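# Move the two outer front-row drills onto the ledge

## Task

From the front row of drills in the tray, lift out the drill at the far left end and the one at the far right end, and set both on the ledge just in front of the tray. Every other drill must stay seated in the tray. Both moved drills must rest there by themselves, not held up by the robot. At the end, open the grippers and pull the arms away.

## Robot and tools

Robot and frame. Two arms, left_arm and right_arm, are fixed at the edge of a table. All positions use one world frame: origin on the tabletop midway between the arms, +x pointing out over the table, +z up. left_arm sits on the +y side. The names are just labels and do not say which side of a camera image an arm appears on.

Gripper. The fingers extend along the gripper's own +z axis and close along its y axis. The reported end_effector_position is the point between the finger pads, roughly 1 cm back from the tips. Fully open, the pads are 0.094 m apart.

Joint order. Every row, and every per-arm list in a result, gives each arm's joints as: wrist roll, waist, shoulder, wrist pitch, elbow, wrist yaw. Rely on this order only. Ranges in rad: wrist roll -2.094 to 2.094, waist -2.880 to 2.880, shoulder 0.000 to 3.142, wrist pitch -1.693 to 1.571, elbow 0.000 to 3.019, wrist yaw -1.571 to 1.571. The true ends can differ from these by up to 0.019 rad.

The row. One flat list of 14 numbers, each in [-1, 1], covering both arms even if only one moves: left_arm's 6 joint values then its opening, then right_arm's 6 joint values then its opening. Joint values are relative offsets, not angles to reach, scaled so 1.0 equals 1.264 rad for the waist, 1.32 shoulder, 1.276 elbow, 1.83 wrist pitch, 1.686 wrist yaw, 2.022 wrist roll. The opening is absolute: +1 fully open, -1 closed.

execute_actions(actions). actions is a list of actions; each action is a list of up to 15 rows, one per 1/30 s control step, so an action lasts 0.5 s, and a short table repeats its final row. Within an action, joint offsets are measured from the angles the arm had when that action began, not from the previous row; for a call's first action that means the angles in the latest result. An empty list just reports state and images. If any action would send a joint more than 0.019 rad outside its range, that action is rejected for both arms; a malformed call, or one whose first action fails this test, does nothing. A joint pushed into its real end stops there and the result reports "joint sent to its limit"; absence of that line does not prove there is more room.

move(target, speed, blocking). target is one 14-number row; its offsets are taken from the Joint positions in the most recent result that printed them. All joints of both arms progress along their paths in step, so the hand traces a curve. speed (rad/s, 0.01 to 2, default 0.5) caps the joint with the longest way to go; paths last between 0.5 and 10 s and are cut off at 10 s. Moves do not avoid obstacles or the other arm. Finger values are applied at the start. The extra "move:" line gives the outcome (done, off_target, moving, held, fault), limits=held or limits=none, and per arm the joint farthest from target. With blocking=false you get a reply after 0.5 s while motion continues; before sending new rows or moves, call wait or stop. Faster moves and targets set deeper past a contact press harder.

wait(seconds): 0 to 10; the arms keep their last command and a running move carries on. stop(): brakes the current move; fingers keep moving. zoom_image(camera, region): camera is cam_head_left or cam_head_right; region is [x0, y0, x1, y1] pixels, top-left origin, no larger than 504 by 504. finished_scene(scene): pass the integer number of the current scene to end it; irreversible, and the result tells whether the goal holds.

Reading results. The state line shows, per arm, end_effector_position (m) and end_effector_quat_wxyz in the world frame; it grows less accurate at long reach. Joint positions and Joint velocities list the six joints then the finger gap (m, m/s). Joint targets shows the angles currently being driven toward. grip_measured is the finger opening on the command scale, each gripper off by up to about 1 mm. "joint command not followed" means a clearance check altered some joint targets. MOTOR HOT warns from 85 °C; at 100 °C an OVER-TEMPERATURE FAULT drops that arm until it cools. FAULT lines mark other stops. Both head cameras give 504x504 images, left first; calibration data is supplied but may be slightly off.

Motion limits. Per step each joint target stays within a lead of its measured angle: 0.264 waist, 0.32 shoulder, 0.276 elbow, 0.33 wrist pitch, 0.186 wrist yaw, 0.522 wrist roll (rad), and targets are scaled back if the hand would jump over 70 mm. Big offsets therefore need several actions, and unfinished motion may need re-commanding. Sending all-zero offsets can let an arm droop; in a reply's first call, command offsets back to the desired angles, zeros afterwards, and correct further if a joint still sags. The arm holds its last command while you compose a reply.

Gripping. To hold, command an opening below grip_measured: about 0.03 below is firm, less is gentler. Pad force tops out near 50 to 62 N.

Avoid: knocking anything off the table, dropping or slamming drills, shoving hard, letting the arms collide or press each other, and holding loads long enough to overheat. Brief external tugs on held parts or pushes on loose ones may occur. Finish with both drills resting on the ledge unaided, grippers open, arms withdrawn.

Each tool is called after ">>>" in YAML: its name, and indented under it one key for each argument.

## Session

>>> execute_actions:
  actions: []

Scene clock: 0.00 s.
left_arm: end_effector_position=(+0.2217, +0.3053, +0.2156) grip_measured=+1.000 end_effector_quat_wxyz=(-0.076, +0.193, +0.978, +0.005) | right_arm: end_effector_position=(+0.8078, -0.1980, +0.3840) grip_measured=+1.000 end_effector_quat_wxyz=(+0.628, +0.482, +0.610, +0.035)
Joint names: [wrist roll, waist, shoulder, wrist pitch, elbow, wrist yaw]
Joint positions: left_arm=[ 0.55   0.234  1.013 -1.634  0.937 -0.064  0.094] | right_arm=[ 0.934  0.269  2.085 -0.335  2.124  0.77   0.094]
Joint velocities: left_arm=[-0.051 -0.005  0.005  0.012  0.012  0.007  0.   ] | right_arm=[ 0.022 -0.015  0.005  0.002  0.007 -0.007  0.   ]
Joint targets: left_arm=[0.550 0.234 1.010 -1.634 0.967 -0.064] | right_arm=[0.934 0.269 2.074 -0.329 2.158 0.770]

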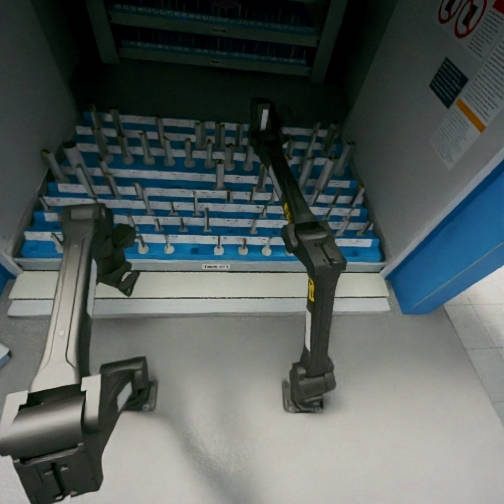

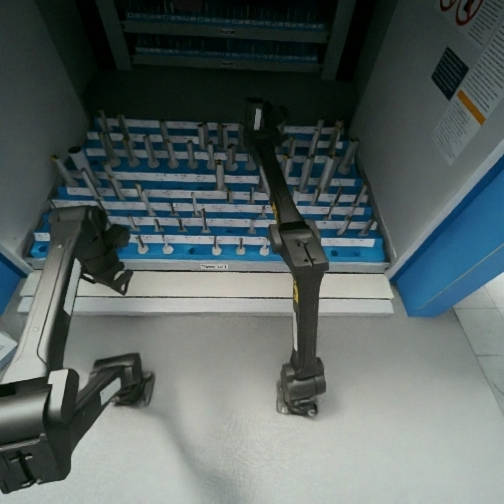

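>>> move:
  target: [-0.272,-0.26,-0.5,0.93,-0.53,0.038,1,-0.462,0,-1,0.1,-0.85,-0.457,1]
  speed: 0.9

>>> zoom_image:
  camera: "cam_head_right"
  region: [0, 200, 200, 330]

>>> zoom_image:
  camera: "cam_head_right"
  region: [210, 200, 410, 330]

>>> zoom_image:
  camera: "cam_head_left"
  region: [210, 200, 410, 330]

Scene clock: 16.67 s.
left_arm: end_effector_position=(+0.3133, +0.2092, +0.2820) grip_measured=+1.000 end_effector_quat_wxyz=(+0.690, +0.059, +0.720, -0.048) | right_arm: end_effector_position=(+0.3604, -0.1582, +0.5752) grip_measured=+1.000 end_effector_quat_wxyz=(+0.742, -0.056, +0.664, +0.070)
Joint names: [wrist roll, waist, shoulder, wrist pitch, elbow, wrist yaw]
Joint positions: left_arm=[ 0.012 -0.085  0.354  0.044  0.268 -0.002  0.094] | right_arm=[ 0.009  0.269  0.758 -0.173  1.043  0.002  0.094]
Joint velocities: left_arm=[-0.022 -0.005 -0.005 -0.002 -0.017 -0.037  0.   ] | right_arm=[ 0.037 -0.005  0.015 -0.002 -0.012 -0.037  0.   ]
Joint targets: left_arm=[-0.000 -0.094 0.353 0.068 0.261 0.000] | right_arm=[-0.000 0.269 0.765 -0.152 1.039 -0.000]
move: off_target (left_arm, right_arm); limits=none; left_arm: farthest joint: the wrist pitch, 0.024 radians from its target (1.702 radians at the start); right_arm: farthest joint: the wrist pitch, 0.021 radians from its target (0.183 radians at the start)

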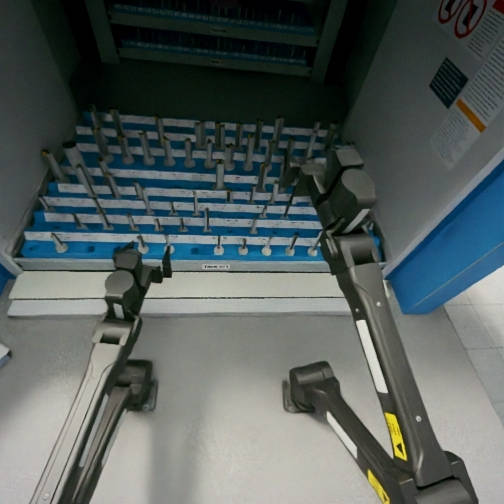

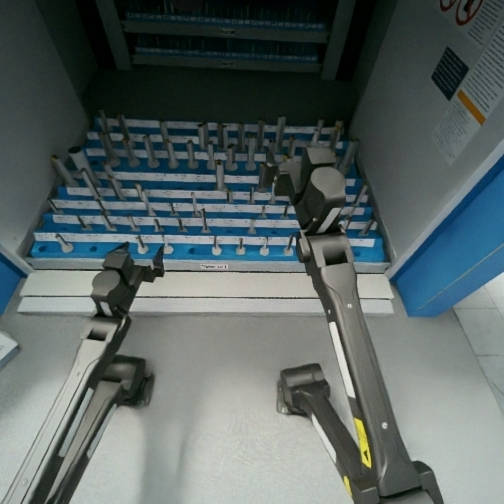

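Region (0, 200, 200, 330) of cam_head_right's 504x504 image, scaled by 2.520, with more detail than that image has; it fills the top 328 rows of this view, and the rest is white.

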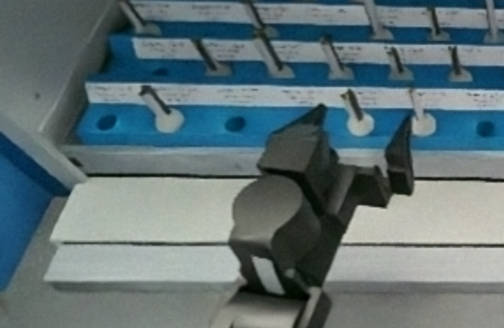

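Region (210, 200, 410, 330) of cam_head_right's 504x504 image, scaled by 2.520, with more detail than that image has; it fills the top 328 rows of this view, and the rest is white.

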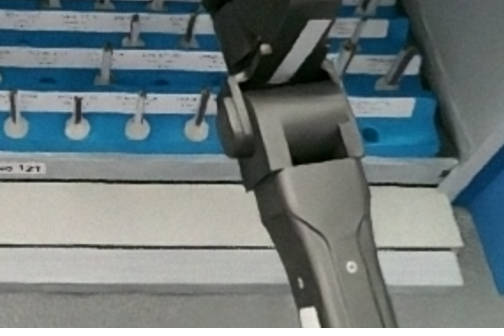

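Region (210, 200, 410, 330) of cam_head_left's 504x504 image, scaled by 2.520, with more detail than that image has; it fills the top 328 rows of this view, and the rest is white.

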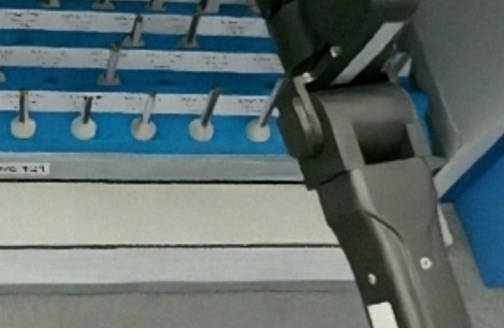

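>>> move:
  target: [-0.006,0.575,0.3,0.22,0.05,0,0.4,-0.004,-0.297,0.03,0.405,-0.625,0,0.4]
  speed: 0.9

Scene clock: 33.37 s.
left_arm: end_effector_position=(+0.3163, +0.4606, +0.2457) grip_measured=+0.403 end_effector_quat_wxyz=(+0.656, -0.202, +0.700, +0.198) | right_arm: end_effector_position=(+0.3305, -0.3017, +0.2429) grip_measured=+0.402 end_effector_quat_wxyz=(+0.699, +0.071, +0.708, -0.064)
Joint names: [wrist roll, waist, shoulder, wrist pitch, elbow, wrist yaw]
Joint positions: left_arm=[ 0.012  0.64   0.752  0.422  0.268 -0.002  0.066] | right_arm=[ 0.009 -0.102  0.795  0.545  0.237  0.002  0.066]
Joint velocities: left_arm=[ 0.007 -0.015  0.005 -0.007 -0.002 -0.037  0.001] | right_arm=[-0.022 -0.005 -0.005  0.032 -0.012 -0.037 -0.   ]
Joint targets: left_arm=[0.000 0.642 0.750 0.446 0.331 -0.002] | right_arm=[0.001 -0.107 0.798 0.568 0.246 0.002]
move: off_target (left_arm, right_arm); limits=none; left_arm: farthest joint: the elbow, 0.064 radians from its target (0.064 radians at the start); right_arm: farthest joint: the wrist pitch, 0.023 radians from its target (0.741 radians at the start)

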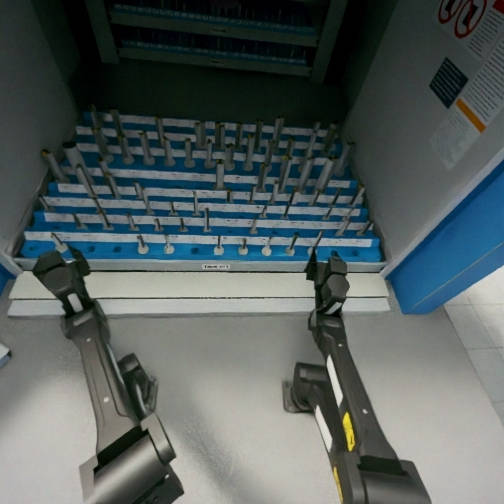

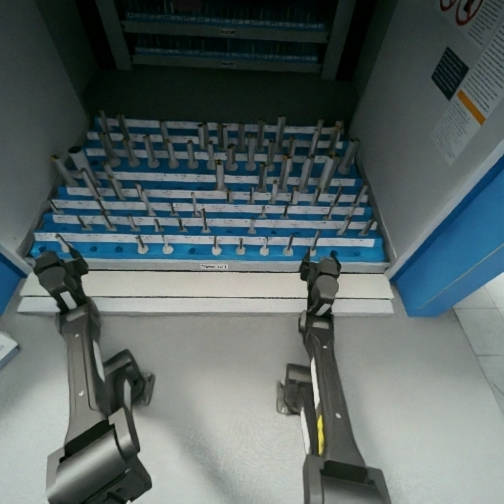

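>>> move:
  target: [0,0,0.52,0.398,0.066,0,1,0,0,0.407,0.33,-0.027,0,0.8]
  speed: 0.8

>>> zoom_image:
  camera: "cam_head_left"
  region: [270, 215, 370, 305]

>>> zoom_image:
  camera: "cam_head_right"
  region: [270, 215, 370, 305]

>>> zoom_image:
  camera: "cam_head_left"
  region: [10, 210, 110, 300]

>>> zoom_image:
  camera: "cam_head_right"
  region: [10, 210, 110, 300]

Scene clock: 43.93 s.
left_arm: end_effector_position=(+0.3783, +0.5004, +0.1658) grip_measured=+1.000 end_effector_quat_wxyz=(+0.674, -0.197, +0.683, +0.203) | right_arm: end_effector_position=(+0.3639, -0.3081, +0.1696) grip_measured=+0.798 end_effector_quat_wxyz=(+0.704, +0.071, +0.704, -0.065)
Joint names: [wrist roll, waist, shoulder, wrist pitch, elbow, wrist yaw]
Joint positions: left_arm=[ 0.012  0.64   1.446  1.126  0.31  -0.002  0.094] | right_arm=[ 0.009 -0.102  1.333  1.125  0.208  0.002  0.084]
Joint velocities: left_arm=[ 0.007 -0.015  0.005  0.012  0.017  0.022  0.   ] | right_arm=[-0.051 -0.015 -0.015 -0.012 -0.012 -0.022 -0.001]
Joint targets: left_arm=[0.012 0.640 1.438 1.151 0.352 -0.002] | right_arm=[0.009 -0.102 1.333 1.149 0.203 0.002]
move: off_target (left_arm, right_arm); limits=none; left_arm: farthest joint: the elbow, 0.043 radians from its target (0.085 radians at the start); right_arm: farthest joint: the wrist pitch, 0.023 radians from its target (0.604 radians at the start)

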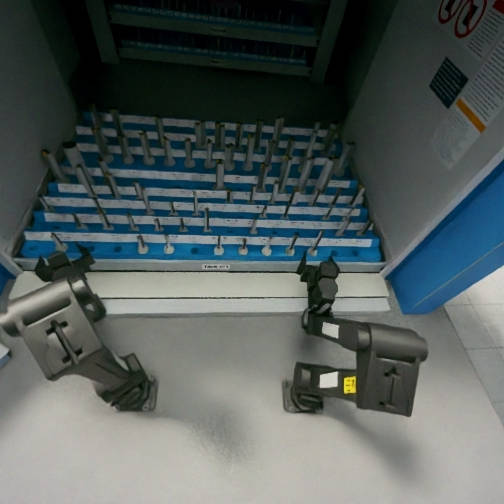

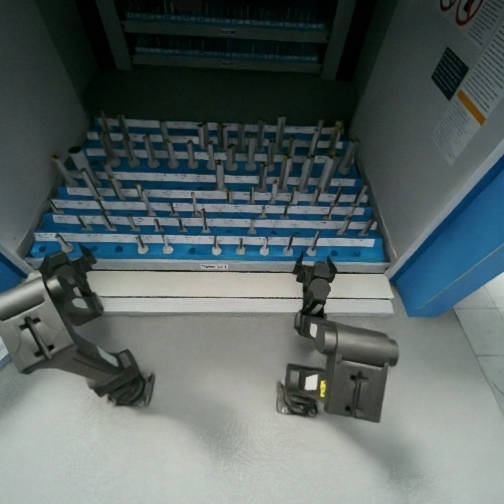

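Region (270, 215, 370, 305) of cam_head_left's 504x504 image, scaled by 5.040, with more detail than that image has; it fills the top 454 rows of this view, and the rest is white.

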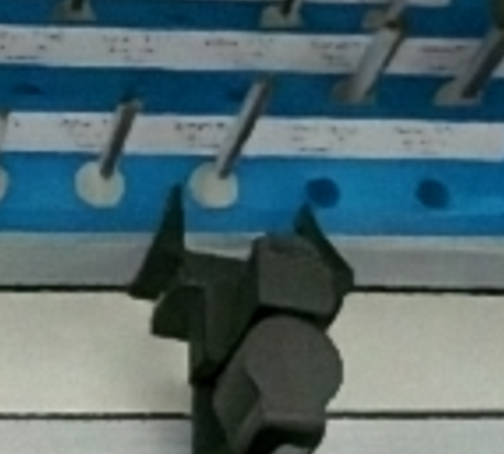

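Region (270, 215, 370, 305) of cam_head_right's 504x504 image, scaled by 5.040, with more detail than that image has; it fills the top 454 rows of this view, and the rest is white.

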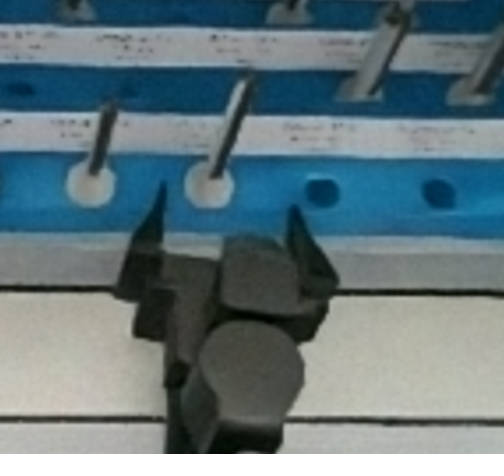

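Region (10, 210, 110, 300) of cam_head_left's 504x504 image, scaled by 5.040, with more detail than that image has; it fills the top 454 rows of this view, and the rest is white.

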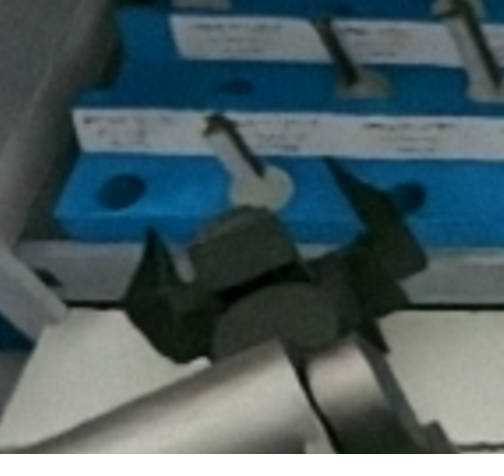

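Region (10, 210, 110, 300) of cam_head_right's 504x504 image, scaled by 5.040, with more detail than that image has; it fills the top 454 rows of this view, and the rest is white.

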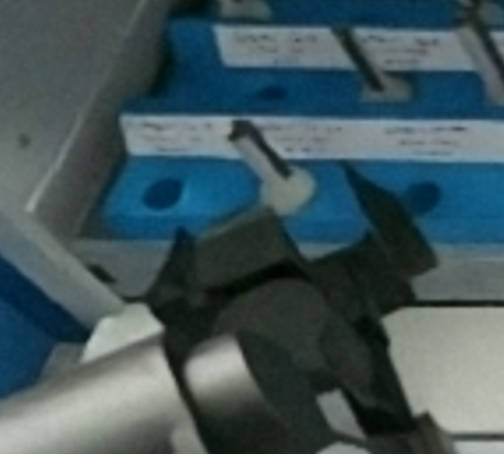

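>>> move:
  target: [0,-0.024,0.074,-0.027,0.14,0,0.4,0,0.021,0.092,-0.024,0.147,0,0.15]
  speed: 0.2

>>> zoom_image:
  camera: "cam_head_right"
  region: [270, 215, 370, 305]

>>> zoom_image:
  camera: "cam_head_right"
  region: [10, 210, 110, 300]

Scene clock: 61.77 s.
left_arm: end_effector_position=(+0.4260, +0.5193, +0.1692) grip_measured=+0.403 end_effector_quat_wxyz=(+0.676, -0.190, +0.684, +0.196) | right_arm: end_effector_position=(+0.4201, -0.3110, +0.1748) grip_measured=+0.152 end_effector_quat_wxyz=(+0.704, +0.065, +0.705, -0.059)
Joint names: [wrist roll, waist, shoulder, wrist pitch, elbow, wrist yaw]
Joint positions: left_arm=[ 0.012  0.62   1.541  1.086  0.446 -0.002  0.066] | right_arm=[ 0.009 -0.085  1.449  1.09   0.356  0.002  0.054]
Joint velocities: left_arm=[ 0.007 -0.005  0.015 -0.017  0.002 -0.007 -0.   ] | right_arm=[-0.007 -0.024  0.005  0.002  0.017  0.037 -0.   ]
Joint targets: left_arm=[0.012 0.610 1.543 1.077 0.488 -0.002] | right_arm=[0.009 -0.075 1.455 1.081 0.395 0.002]
move: off_target (left_arm, right_arm); limits=none; left_arm: farthest joint: the elbow, 0.043 radians from its target (0.179 radians at the start); right_arm: farthest joint: the elbow, 0.039 radians from its target (0.188 radians at the start)

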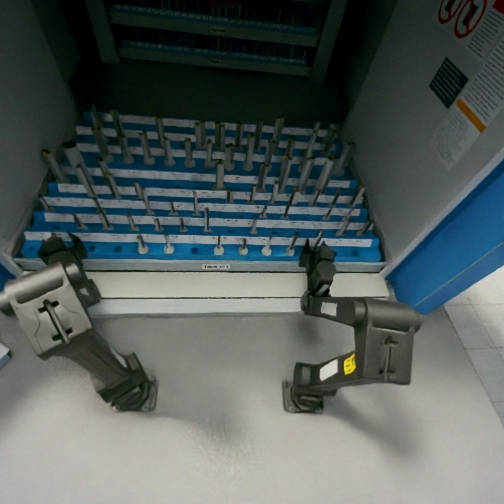

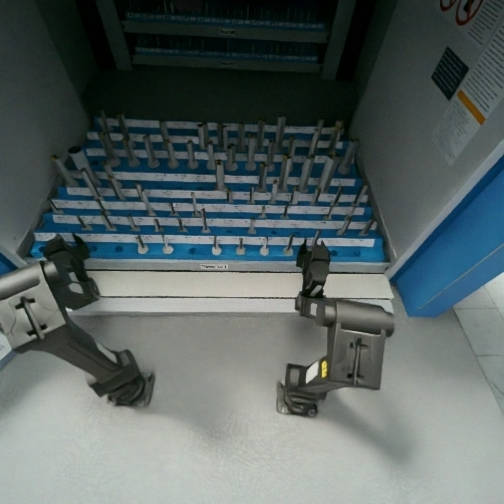

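Region (270, 215, 370, 305) of cam_head_right's 504x504 image, scaled by 5.040, with more detail than that image has; it fills the top 454 rows of this view, and the rest is white.

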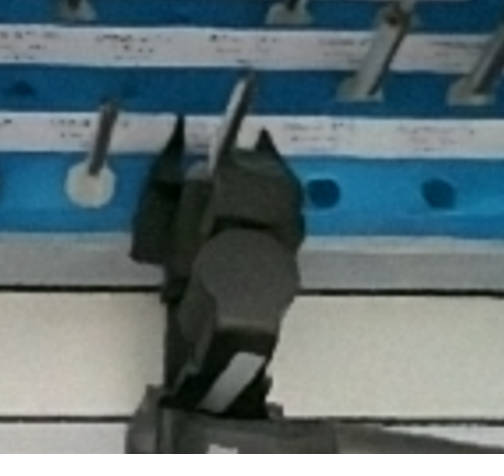

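Region (10, 210, 110, 300) of cam_head_right's 504x504 image, scaled by 5.040, with more detail than that image has; it fills the top 454 rows of this view, and the rest is white.

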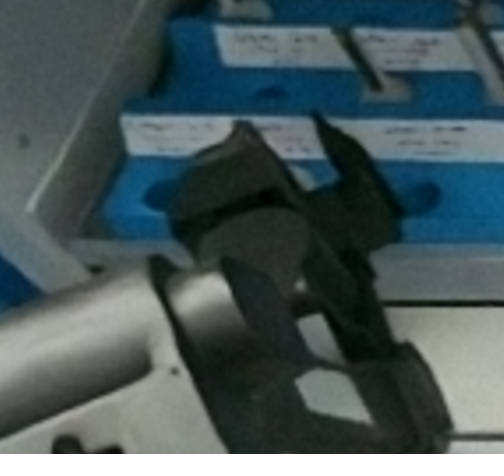

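>>> move:
  target: [0,0,0,0.008,0.03,0,-0.82,0,0,0,0.008,0.028,0,-0.82]

Scene clock: 64.17 s.
left_arm: end_effector_position=(+0.4242, +0.5226, +0.1693) grip_measured=-0.755 end_effector_quat_wxyz=(+0.675, -0.194, +0.683, +0.199) | right_arm: end_effector_position=(+0.4199, -0.3121, +0.1748) grip_measured=-0.759 end_effector_quat_wxyz=(+0.704, +0.066, +0.705, -0.061)
Joint names: [wrist roll, waist, shoulder, wrist pitch, elbow, wrist yaw]
Joint positions: left_arm=[ 0.01   0.626  1.541  1.086  0.446 -0.007  0.012] | right_arm=[ 0.008 -0.086  1.449  1.09   0.356  0.005  0.011]
Joint velocities: left_arm=[-0.007 -0.005 -0.005  0.002  0.007  0.007  0.   ] | right_arm=[-0.051 -0.005 -0.005 -0.012 -0.007 -0.095 -0.   ]
Joint targets: left_arm=[0.011 0.621 1.541 1.100 0.484 -0.002] | right_arm=[0.009 -0.085 1.449 1.105 0.392 0.002]
move: off_target (left_arm, right_arm); limits=none; left_arm: farthest joint: the elbow, 0.038 radians from its target (0.039 radians at the start); right_arm: farthest joint: the elbow, 0.035 radians from its target (0.035 radians at the start)

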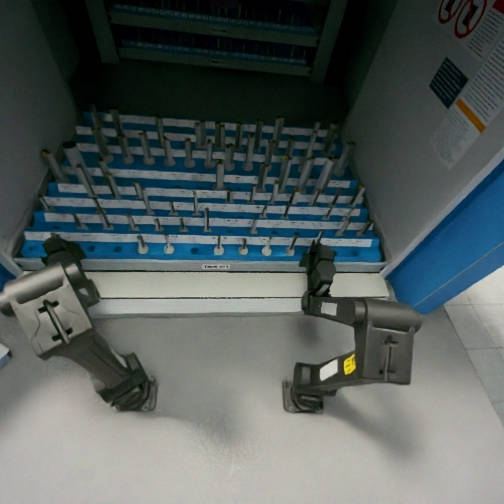

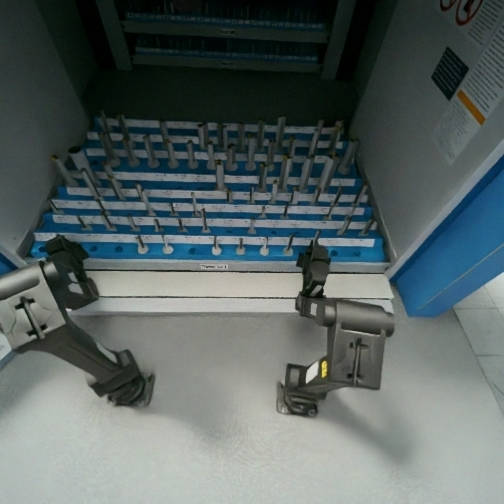

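>>> execute_actions:
  actions:
    - [[0,0,-0.008,0.008,0.038,0,-0.82,0,0,-0.008,0.008,0.036,0,-0.82],[0,0,-0.016,0.008,0.046,0,-0.82,0,0,-0.016,0.008,0.044,0,-0.82],[0,0,-0.025,0.008,0.054,0,-0.82,0,0,-0.025,0.008,0.052,0,-0.82],[0,0,-0.03,0.008,0.056,0,-0.82,0,0,-0.03,0.008,0.054,0,-0.82],[0,0,-0.035,0.004,0.057,0,-0.82,0,0,-0.036,0.003,0.056,0,-0.82],[0,0,-0.04,0,0.058,0,-0.82,0,0,-0.041,-0.002,0.057,0,-0.82],[0,0,-0.044,-0.004,0.059,0,-0.82,0,0,-0.047,-0.006,0.058,0,-0.82],[0,0,-0.049,-0.008,0.06,0,-0.82,0,0,-0.052,-0.011,0.059,0,-0.82],[0,0,-0.054,-0.012,0.061,0,-0.82,0,0,-0.058,-0.016,0.06,0,-0.82],[0,0,-0.059,-0.016,0.062,0,-0.82,0,0,-0.063,-0.02,0.061,0,-0.82],[0,0,-0.064,-0.02,0.063,0,-0.82,0,0,-0.069,-0.025,0.062,0,-0.82],[0,0,-0.069,-0.024,0.064,0,-0.82,0,0,-0.074,-0.03,0.063,0,-0.82],[0,0,-0.073,-0.028,0.065,0,-0.82,0,0,-0.08,-0.034,0.065,0,-0.82],[0,0,-0.078,-0.032,0.066,0,-0.82,0,0,-0.085,-0.039,0.066,0,-0.82],[0,0,-0.083,-0.036,0.067,0,-0.82,0,0,-0.091,-0.044,0.067,0,-0.82]]

>>> wait:
  seconds: 0.5

Scene clock: 75.53 s.
left_arm: end_effector_position=(+0.4242, +0.5227, +0.1847) grip_measured=-0.755 end_effector_quat_wxyz=(+0.676, -0.194, +0.683, +0.200) | right_arm: end_effector_position=(+0.4197, -0.3121, +0.1936) grip_measured=-0.759 end_effector_quat_wxyz=(+0.707, +0.066, +0.702, -0.061)
Joint names: [wrist roll, waist, shoulder, wrist pitch, elbow, wrist yaw]
Joint positions: left_arm=[ 0.01   0.626  1.483  1.021  0.455 -0.008  0.012] | right_arm=[ 0.008 -0.086  1.375  1.013  0.368  0.005  0.011]
Joint velocities: left_arm=[ 0.007 -0.005 -0.22  -0.208  0.037 -0.051  0.001] | right_arm=[-0.007  0.005 -0.239 -0.286  0.032 -0.051 -0.001]
Joint targets: left_arm=[0.010 0.626 1.431 1.020 0.532 -0.007] | right_arm=[0.008 -0.086 1.329 1.009 0.442 0.005]

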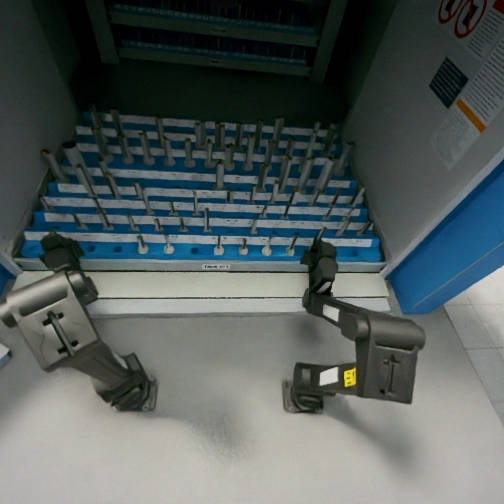

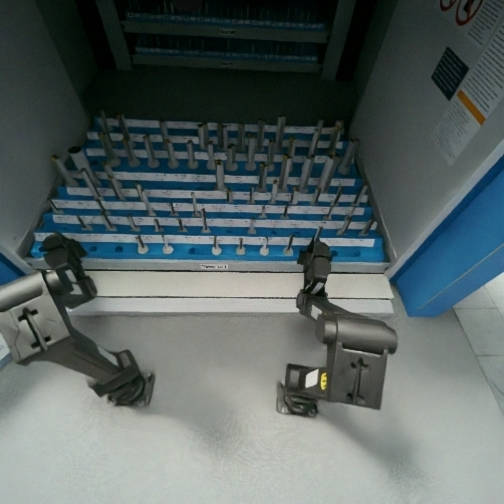

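Scene clock: 76.03 s.
left_arm: end_effector_position=(+0.4240, +0.5225, +0.1892) grip_measured=-0.755 end_effector_quat_wxyz=(+0.677, -0.194, +0.682, +0.200) | right_arm: end_effector_position=(+0.4192, -0.3120, +0.1986) grip_measured=-0.759 end_effector_quat_wxyz=(+0.708, +0.066, +0.700, -0.061)
Joint names: [wrist roll, waist, shoulder, wrist pitch, elbow, wrist yaw]
Joint positions: left_arm=[ 0.01   0.626  1.468  1.007  0.457 -0.008  0.012] | right_arm=[ 0.008 -0.086  1.357  0.998  0.37   0.005  0.011]
Joint velocities: left_arm=[ 0.037 -0.005 -0.005  0.002 -0.012  0.007  0.001] | right_arm=[-0.022 -0.005  0.005 -0.007 -0.002 -0.066 -0.   ]
Joint targets: left_arm=[0.010 0.626 1.431 1.020 0.532 -0.007] | right_arm=[0.008 -0.086 1.329 1.009 0.442 0.005]
wait: 0.50 s; at rest by 0.30 s

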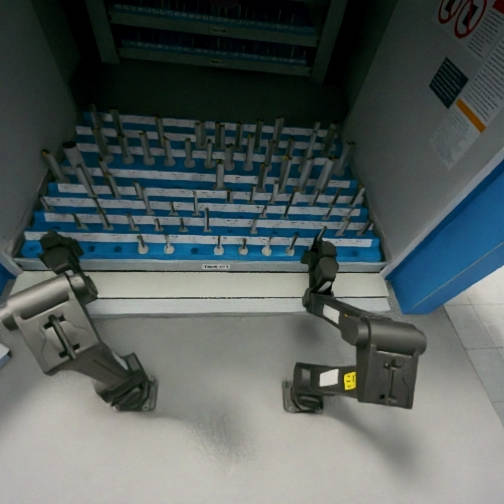

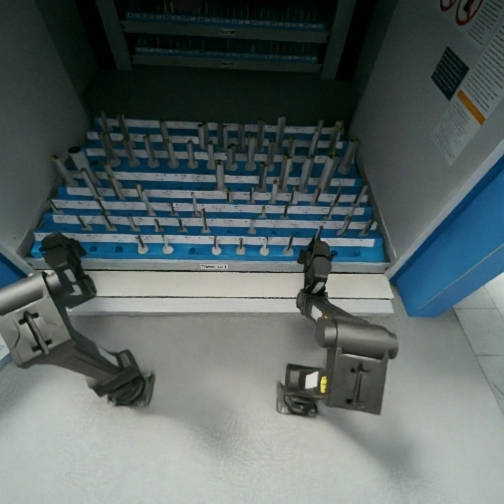

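>>> execute_actions:
  actions:
    - [[0,0,-0.032,0.005,0.061,0,-0.82,0,0,-0.026,0.002,0.059,0,-0.82],[0,0,-0.037,0.002,0.063,0,-0.82,0,0,-0.031,-0.003,0.061,0,-0.82],[0,0,-0.041,-0.002,0.065,0,-0.82,0,0,-0.036,-0.008,0.063,0,-0.82],[0,0,-0.046,-0.006,0.066,0,-0.82,0,0,-0.041,-0.012,0.065,0,-0.82],[0,0,-0.05,-0.01,0.068,0,-0.82,0,0,-0.046,-0.017,0.066,0,-0.82],[0,0,-0.055,-0.014,0.069,0,-0.82,0,0,-0.051,-0.022,0.068,0,-0.82],[0,0,-0.059,-0.018,0.071,0,-0.82,0,0,-0.056,-0.026,0.07,0,-0.82],[0,0,-0.064,-0.022,0.072,0,-0.82,0,0,-0.06,-0.031,0.072,0,-0.82],[0,0,-0.068,-0.026,0.074,0,-0.82,0,0,-0.065,-0.036,0.073,0,-0.82],[0,0,-0.073,-0.03,0.075,0,-0.82,0,0,-0.07,-0.04,0.075,0,-0.82],[0,0,-0.077,-0.034,0.077,0,-0.82,0,0,-0.075,-0.045,0.077,0,-0.82],[0,0,-0.082,-0.038,0.078,0,-0.82,0,0,-0.08,-0.05,0.079,0,-0.82],[0,0,-0.086,-0.042,0.08,0,-0.82,0,0,-0.085,-0.054,0.08,0,-0.82],[0,0,-0.091,-0.046,0.081,0,-0.82,0,0,-0.09,-0.059,0.082,0,-0.82],[0,0,-0.095,-0.05,0.083,0,-0.82,0,0,-0.095,-0.064,0.084,0,-0.82]]

>>> wait:
  seconds: 0.5

Scene clock: 87.20 s.
left_arm: end_effector_position=(+0.4237, +0.5223, +0.2123) grip_measured=-0.755 end_effector_quat_wxyz=(+0.678, -0.193, +0.680, +0.201) | right_arm: end_effector_position=(+0.4200, -0.3122, +0.2178) grip_measured=-0.759 end_effector_quat_wxyz=(+0.705, +0.066, +0.703, -0.061)
Joint names: [wrist roll, waist, shoulder, wrist pitch, elbow, wrist yaw]
Joint positions: left_arm=[ 0.01   0.626  1.39   0.917  0.473 -0.008  0.012] | right_arm=[ 0.008 -0.086  1.276  0.885  0.393  0.005  0.011]
Joint velocities: left_arm=[ 0.007 -0.005 -0.2   -0.198  0.037  0.007 -0.001] | right_arm=[ 0.051 -0.015 -0.2   -0.261  0.056 -0.066  0.   ]
Joint targets: left_arm=[0.010 0.626 1.343 0.915 0.563 -0.008] | right_arm=[0.008 -0.086 1.232 0.881 0.477 0.005]

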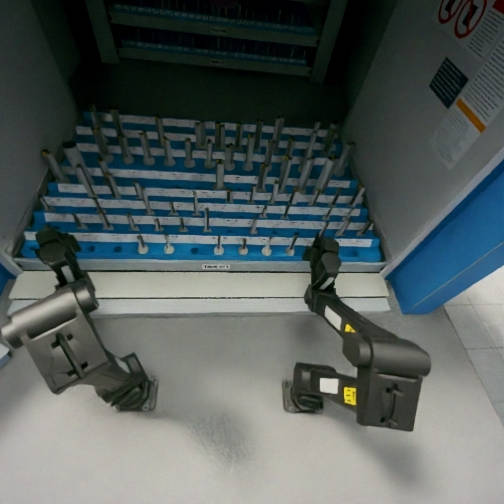

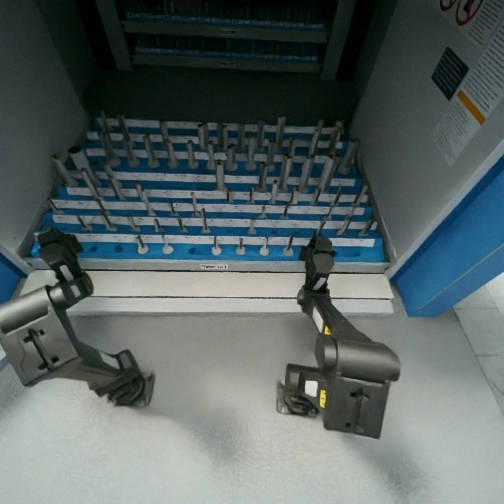

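Scene clock: 87.70 s.
left_arm: end_effector_position=(+0.4234, +0.5221, +0.2169) grip_measured=-0.755 end_effector_quat_wxyz=(+0.680, -0.193, +0.679, +0.201) | right_arm: end_effector_position=(+0.4198, -0.3121, +0.2222) grip_measured=-0.759 end_effector_quat_wxyz=(+0.706, +0.066, +0.703, -0.061)
Joint names: [wrist roll, waist, shoulder, wrist pitch, elbow, wrist yaw]
Joint positions: left_arm=[ 0.01   0.626  1.376  0.904  0.476 -0.008  0.012] | right_arm=[ 0.008 -0.086  1.26   0.868  0.396  0.005  0.011]
Joint velocities: left_arm=[-0.066 -0.005  0.005  0.002 -0.002 -0.022 -0.   ] | right_arm=[-0.081 -0.015 -0.005 -0.022 -0.007 -0.007  0.   ]
Joint targets: left_arm=[0.010 0.626 1.343 0.916 0.563 -0.008] | right_arm=[0.008 -0.086 1.232 0.881 0.477 0.005]
wait: 0.50 s; at rest by 0.37 s

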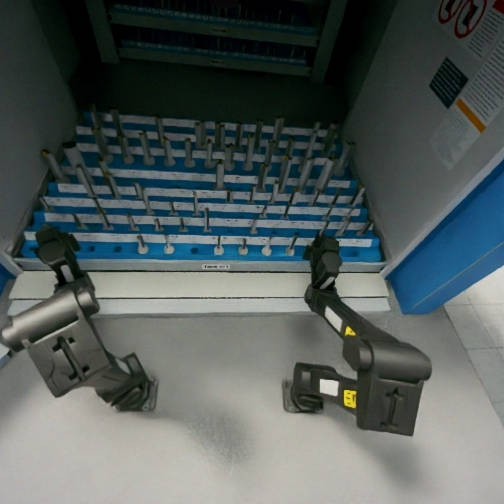

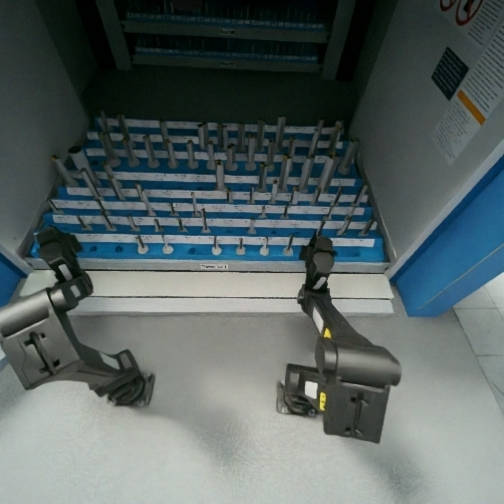

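>>> execute_actions:
  actions:
    - [[0,0,-0.029,0.003,0.07,0,-0.82,0,0,-0.025,0.003,0.066,0,-0.82],[0,0,-0.033,-0.001,0.072,0,-0.82,0,0,-0.03,-0.001,0.068,0,-0.82],[0,0,-0.037,-0.005,0.074,0,-0.82,0,0,-0.034,-0.006,0.07,0,-0.82],[0,0,-0.041,-0.009,0.076,0,-0.82,0,0,-0.039,-0.01,0.072,0,-0.82],[0,0,-0.045,-0.013,0.078,0,-0.82,0,0,-0.043,-0.015,0.074,0,-0.82],[0,0,-0.049,-0.017,0.08,0,-0.82,0,0,-0.048,-0.019,0.076,0,-0.82],[0,0,-0.053,-0.021,0.082,0,-0.82,0,0,-0.052,-0.023,0.078,0,-0.82],[0,0,-0.057,-0.025,0.084,0,-0.82,0,0,-0.056,-0.028,0.08,0,-0.82],[0,0,-0.061,-0.029,0.085,0,-0.82,0,0,-0.061,-0.032,0.082,0,-0.82],[0,0,-0.065,-0.032,0.086,0,-0.82,0,0,-0.065,-0.036,0.084,0,-0.82],[0,0,-0.07,-0.034,0.084,0,-0.82,0,0,-0.07,-0.038,0.084,0,-0.82],[0,0,-0.076,-0.035,0.08,0,-0.82,0,0,-0.076,-0.039,0.08,0,-0.82],[0,0,-0.083,-0.035,0.074,0,-0.82,0,0,-0.083,-0.039,0.074,0,-0.82],[0,0,-0.091,-0.035,0.068,0,-0.82,0,0,-0.091,-0.039,0.068,0,-0.82],[0,0,-0.1,-0.035,0.062,0,-0.82,0,0,-0.1,-0.039,0.062,0,-0.82]]

>>> wait:
  seconds: 0.5

Scene clock: 101.43 s.
left_arm: end_effector_position=(+0.4217, +0.5211, +0.2410) grip_measured=-0.755 end_effector_quat_wxyz=(+0.684, -0.192, +0.674, +0.202) | right_arm: end_effector_position=(+0.4174, -0.3117, +0.2459) grip_measured=-0.759 end_effector_quat_wxyz=(+0.710, +0.066, +0.698, -0.061)
Joint names: [wrist roll, waist, shoulder, wrist pitch, elbow, wrist yaw]
Joint positions: left_arm=[ 0.01   0.626  1.304  0.828  0.493 -0.008  0.012] | right_arm=[ 0.008 -0.086  1.183  0.783  0.416  0.005  0.011]
Joint velocities: left_arm=[-0.007 -0.015 -0.259 -0.056 -0.007 -0.007 -0.001] | right_arm=[-0.037 -0.015 -0.269 -0.066  0.012 -0.066 -0.   ]
Joint targets: left_arm=[0.010 0.626 1.244 0.840 0.555 -0.008] | right_arm=[0.008 -0.086 1.128 0.797 0.476 0.005]

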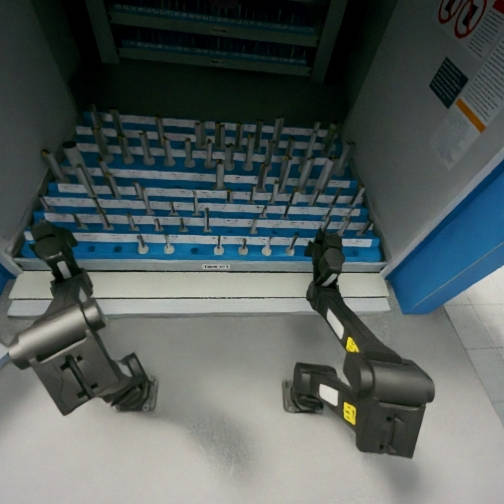

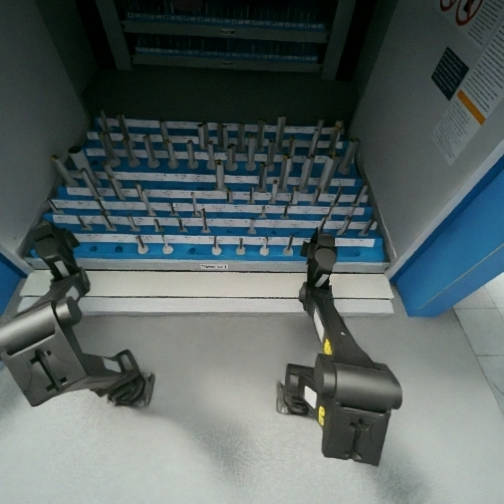

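Scene clock: 101.93 s.
left_arm: end_effector_position=(+0.4182, +0.5189, +0.2570) grip_measured=-0.755 end_effector_quat_wxyz=(+0.695, -0.189, +0.663, +0.205) | right_arm: end_effector_position=(+0.4138, -0.3110, +0.2591) grip_measured=-0.759 end_effector_quat_wxyz=(+0.721, +0.065, +0.687, -0.062)
Joint names: [wrist roll, waist, shoulder, wrist pitch, elbow, wrist yaw]
Joint positions: left_arm=[ 0.01   0.626  1.269  0.827  0.493 -0.008  0.012] | right_arm=[ 0.008 -0.086  1.152  0.782  0.416  0.005  0.011]
Joint velocities: left_arm=[-0.081  0.005 -0.015 -0.002 -0.002 -0.037 -0.   ] | right_arm=[ 0.037  0.024 -0.005  0.022 -0.007 -0.051 -0.001]
Joint targets: left_arm=[0.010 0.626 1.244 0.840 0.555 -0.008] | right_arm=[0.008 -0.086 1.128 0.797 0.476 0.005]
wait: 0.50 s; at rest by 0.33 s

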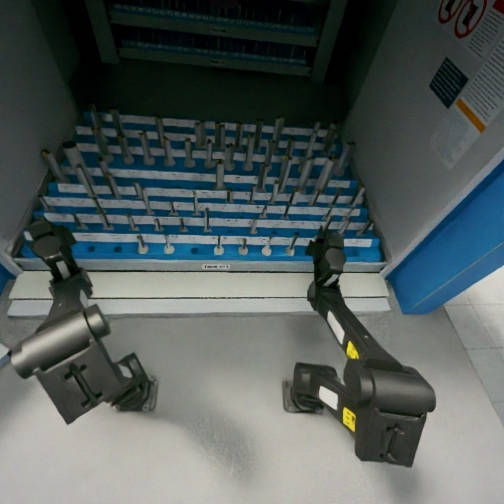

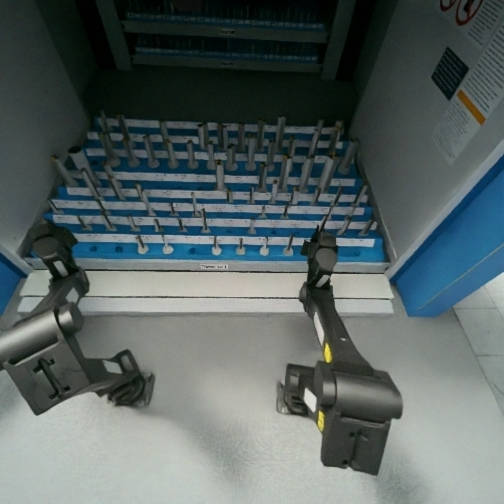

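>>> move:
  target: [0,0.087,-0.259,-0.075,-0.081,0,-0.82,0,-0.26,-0.172,-0.051,-0.02,0,-0.82]
  speed: 0.4

Scene clock: 110.13 s.
left_arm: end_effector_position=(+0.3338, +0.5167, +0.2973) grip_measured=-0.755 end_effector_quat_wxyz=(+0.702, -0.216, +0.633, +0.247) | right_arm: end_effector_position=(+0.3313, -0.4343, +0.2955) grip_measured=-0.759 end_effector_quat_wxyz=(+0.719, +0.171, +0.648, -0.183)
Joint names: [wrist roll, waist, shoulder, wrist pitch, elbow, wrist yaw]
Joint positions: left_arm=[ 0.01   0.727  0.947  0.678  0.376 -0.008  0.012] | right_arm=[ 0.008 -0.413  0.948  0.675  0.375  0.006  0.011]
Joint velocities: left_arm=[-0.007  0.005 -0.005 -0.002  0.002  0.022  0.   ] | right_arm=[-0.022  0.015 -0.005 -0.007 -0.002 -0.022  0.   ]
Joint targets: left_arm=[0.010 0.736 0.927 0.690 0.390 -0.008] | right_arm=[0.008 -0.415 0.925 0.689 0.391 0.005]
move: off_target (right_arm); limits=none; left_arm: farthest joint: the shoulder, 0.020 radians from its target (0.342 radians at the start); right_arm: farthest joint: the shoulder, 0.023 radians from its target (0.227 radians at the start)

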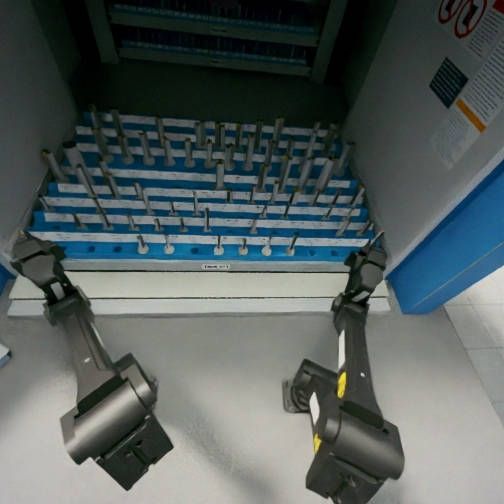

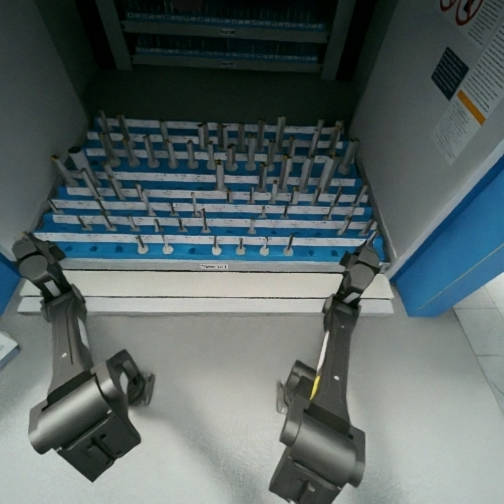

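>>> move:
  target: [0,0,0.441,0.374,-0.107,0,-0.82,0,0,0.414,0.354,-0.107,0,-0.82]
  speed: 0.35

Scene clock: 121.20 s.
left_arm: end_effector_position=(+0.3356, +0.5181, +0.1405) grip_measured=-0.755 end_effector_quat_wxyz=(+0.667, -0.228, +0.670, +0.234) | right_arm: end_effector_position=(+0.3317, -0.4345, +0.1456) grip_measured=-0.759 end_effector_quat_wxyz=(+0.683, +0.181, +0.685, -0.175)
Joint names: [wrist roll, waist, shoulder, wrist pitch, elbow, wrist yaw]
Joint positions: left_arm=[ 0.01   0.727  1.549  1.313  0.234 -0.008  0.012] | right_arm=[ 0.008 -0.413  1.508  1.273  0.231  0.006  0.011]
Joint velocities: left_arm=[-0.051 -0.005 -0.005  0.007 -0.022 -0.022 -0.001] | right_arm=[ 0.081  0.005  0.005 -0.007  0.007  0.037 -0.   ]
Joint targets: left_arm=[0.010 0.727 1.530 1.363 0.240 -0.008] | right_arm=[0.008 -0.413 1.495 1.323 0.239 0.006]
move: off_target (left_arm, right_arm); limits=none; left_arm: farthest joint: the wrist pitch, 0.049 radians from its target (0.684 radians at the start); right_arm: farthest joint: the wrist pitch, 0.050 radians from its target (0.648 radians at the start)

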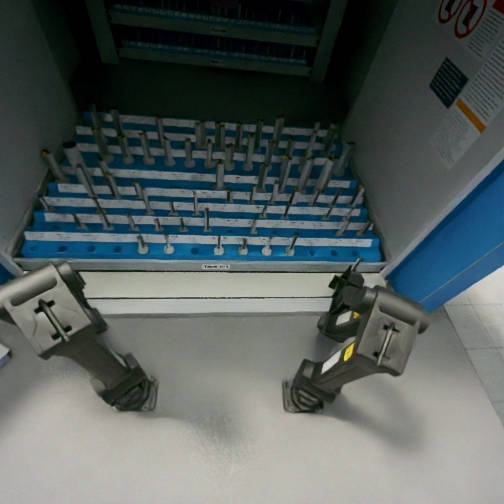

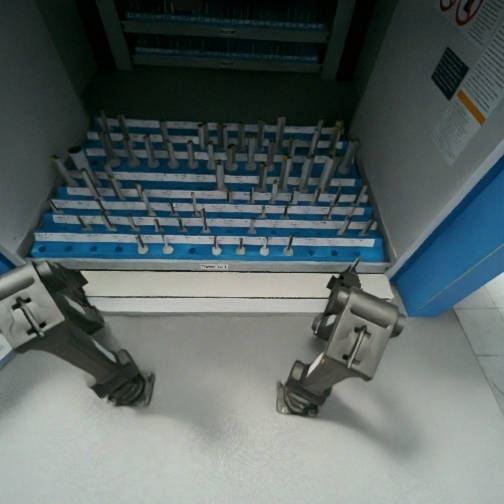

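>>> execute_actions:
  actions:
    - [[0,0,-0.008,0.027,0.01,0,-0.82,0,0,-0.006,0.027,0.01,0,-0.82],[0,0,-0.004,0.029,0.01,0,-0.82,0,0,-0.002,0.029,0.01,0,-0.82],[0,0,0,0.032,0.01,0,-0.82,0,0,0.002,0.032,0.01,0,-0.82],[0,0,0.004,0.035,0.01,0,-0.82,0,0,0.006,0.035,0.01,0,-0.82],[0,0,0.008,0.038,0.01,0,-0.82,0,0,0.01,0.038,0.01,0,-0.82],[0,0,0.012,0.04,0.01,0,-0.82,0,0,0.014,0.04,0.01,0,-0.82],[0,0,0.016,0.043,0.01,0,-0.82,0,0,0.018,0.043,0.01,0,-0.82],[0,0,0.02,0.046,0.01,0,-0.82,0,0,0.022,0.046,0.01,0,-0.82],[0,0,0.024,0.048,0.01,0,-0.82,0,0,0.026,0.048,0.01,0,-0.82],[0,0,0.027,0.049,0.01,0,-0.82,0,0,0.029,0.049,0.01,0,-0.82],[0,0,0.03,0.049,0.01,0,-0.82,0,0,0.032,0.049,0.01,0,-0.82],[0,0,0.033,0.049,0.01,0,-0.82,0,0,0.035,0.049,0.01,0,-0.82],[0,0,0.036,0.049,0.01,0,-0.82,0,0,0.038,0.049,0.01,0,-0.82],[0,0,0.039,0.049,0.01,0,-0.82,0,0,0.041,0.049,0.01,0,-0.82],[0,0,0.042,0.049,0.01,0,-0.82,0,0,0.044,0.049,0.01,0,-0.82]]

>>> wait:
  seconds: 0.5

Scene clock: 132.67 s.
left_arm: end_effector_position=(+0.3358, +0.5183, +0.1325) grip_measured=-0.755 end_effector_quat_wxyz=(+0.667, -0.228, +0.670, +0.234) | right_arm: end_effector_position=(+0.3322, -0.4348, +0.1371) grip_measured=-0.759 end_effector_quat_wxyz=(+0.683, +0.181, +0.686, -0.174)
Joint names: [wrist roll, waist, shoulder, wrist pitch, elbow, wrist yaw]
Joint positions: left_arm=[ 0.01   0.727  1.601  1.366  0.234 -0.008  0.012] | right_arm=[ 0.008 -0.413  1.561  1.323  0.231  0.006  0.011]
Joint velocities: left_arm=[-0.007 -0.015  0.044  0.071  0.002 -0.051 -0.   ] | right_arm=[-0.037 -0.005  0.034  0.095 -0.002 -0.037 -0.   ]
Joint targets: left_arm=[0.010 0.727 1.605 1.403 0.247 -0.008] | right_arm=[0.008 -0.413 1.566 1.362 0.243 0.006]

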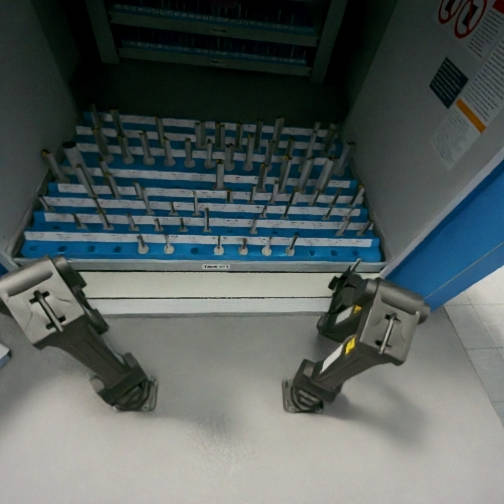

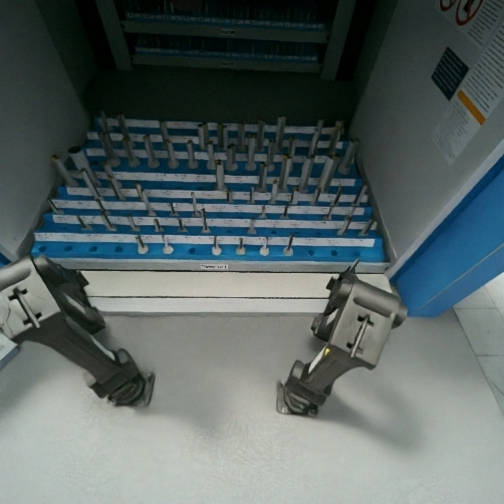

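Scene clock: 133.17 s.
left_arm: end_effector_position=(+0.3359, +0.5183, +0.1326) grip_measured=-0.755 end_effector_quat_wxyz=(+0.667, -0.228, +0.669, +0.235) | right_arm: end_effector_position=(+0.3322, -0.4348, +0.1370) grip_measured=-0.759 end_effector_quat_wxyz=(+0.683, +0.181, +0.685, -0.175)
Joint names: [wrist roll, waist, shoulder, wrist pitch, elbow, wrist yaw]
Joint positions: left_arm=[ 0.01   0.727  1.604  1.371  0.234 -0.008  0.012] | right_arm=[ 0.008 -0.413  1.564  1.329  0.231  0.006  0.011]
Joint velocities: left_arm=[ 0.007 -0.015  0.005 -0.012  0.007 -0.022  0.   ] | right_arm=[-0.022  0.005 -0.015  0.017  0.007 -0.022 -0.   ]
Joint targets: left_arm=[0.010 0.727 1.605 1.403 0.247 -0.008] | right_arm=[0.008 -0.413 1.567 1.362 0.243 0.006]
wait: 0.50 s; at rest by 0.23 s

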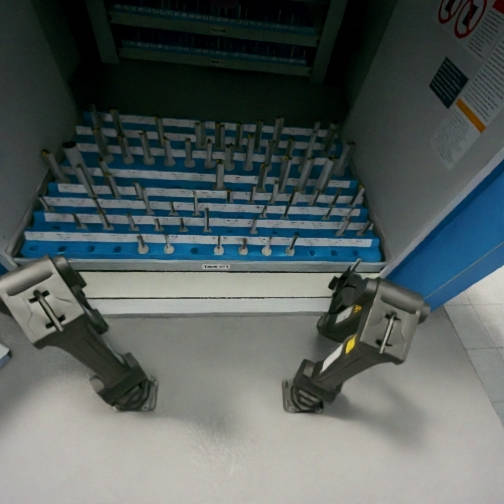

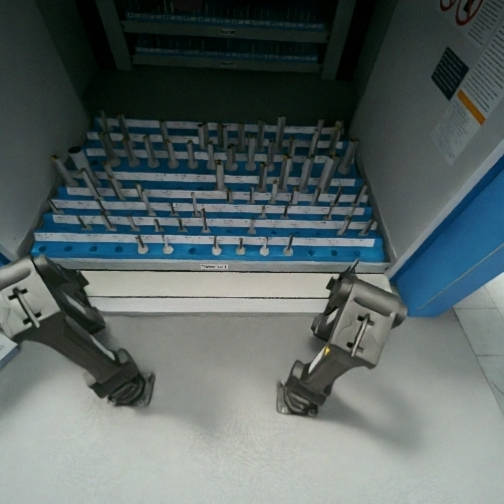

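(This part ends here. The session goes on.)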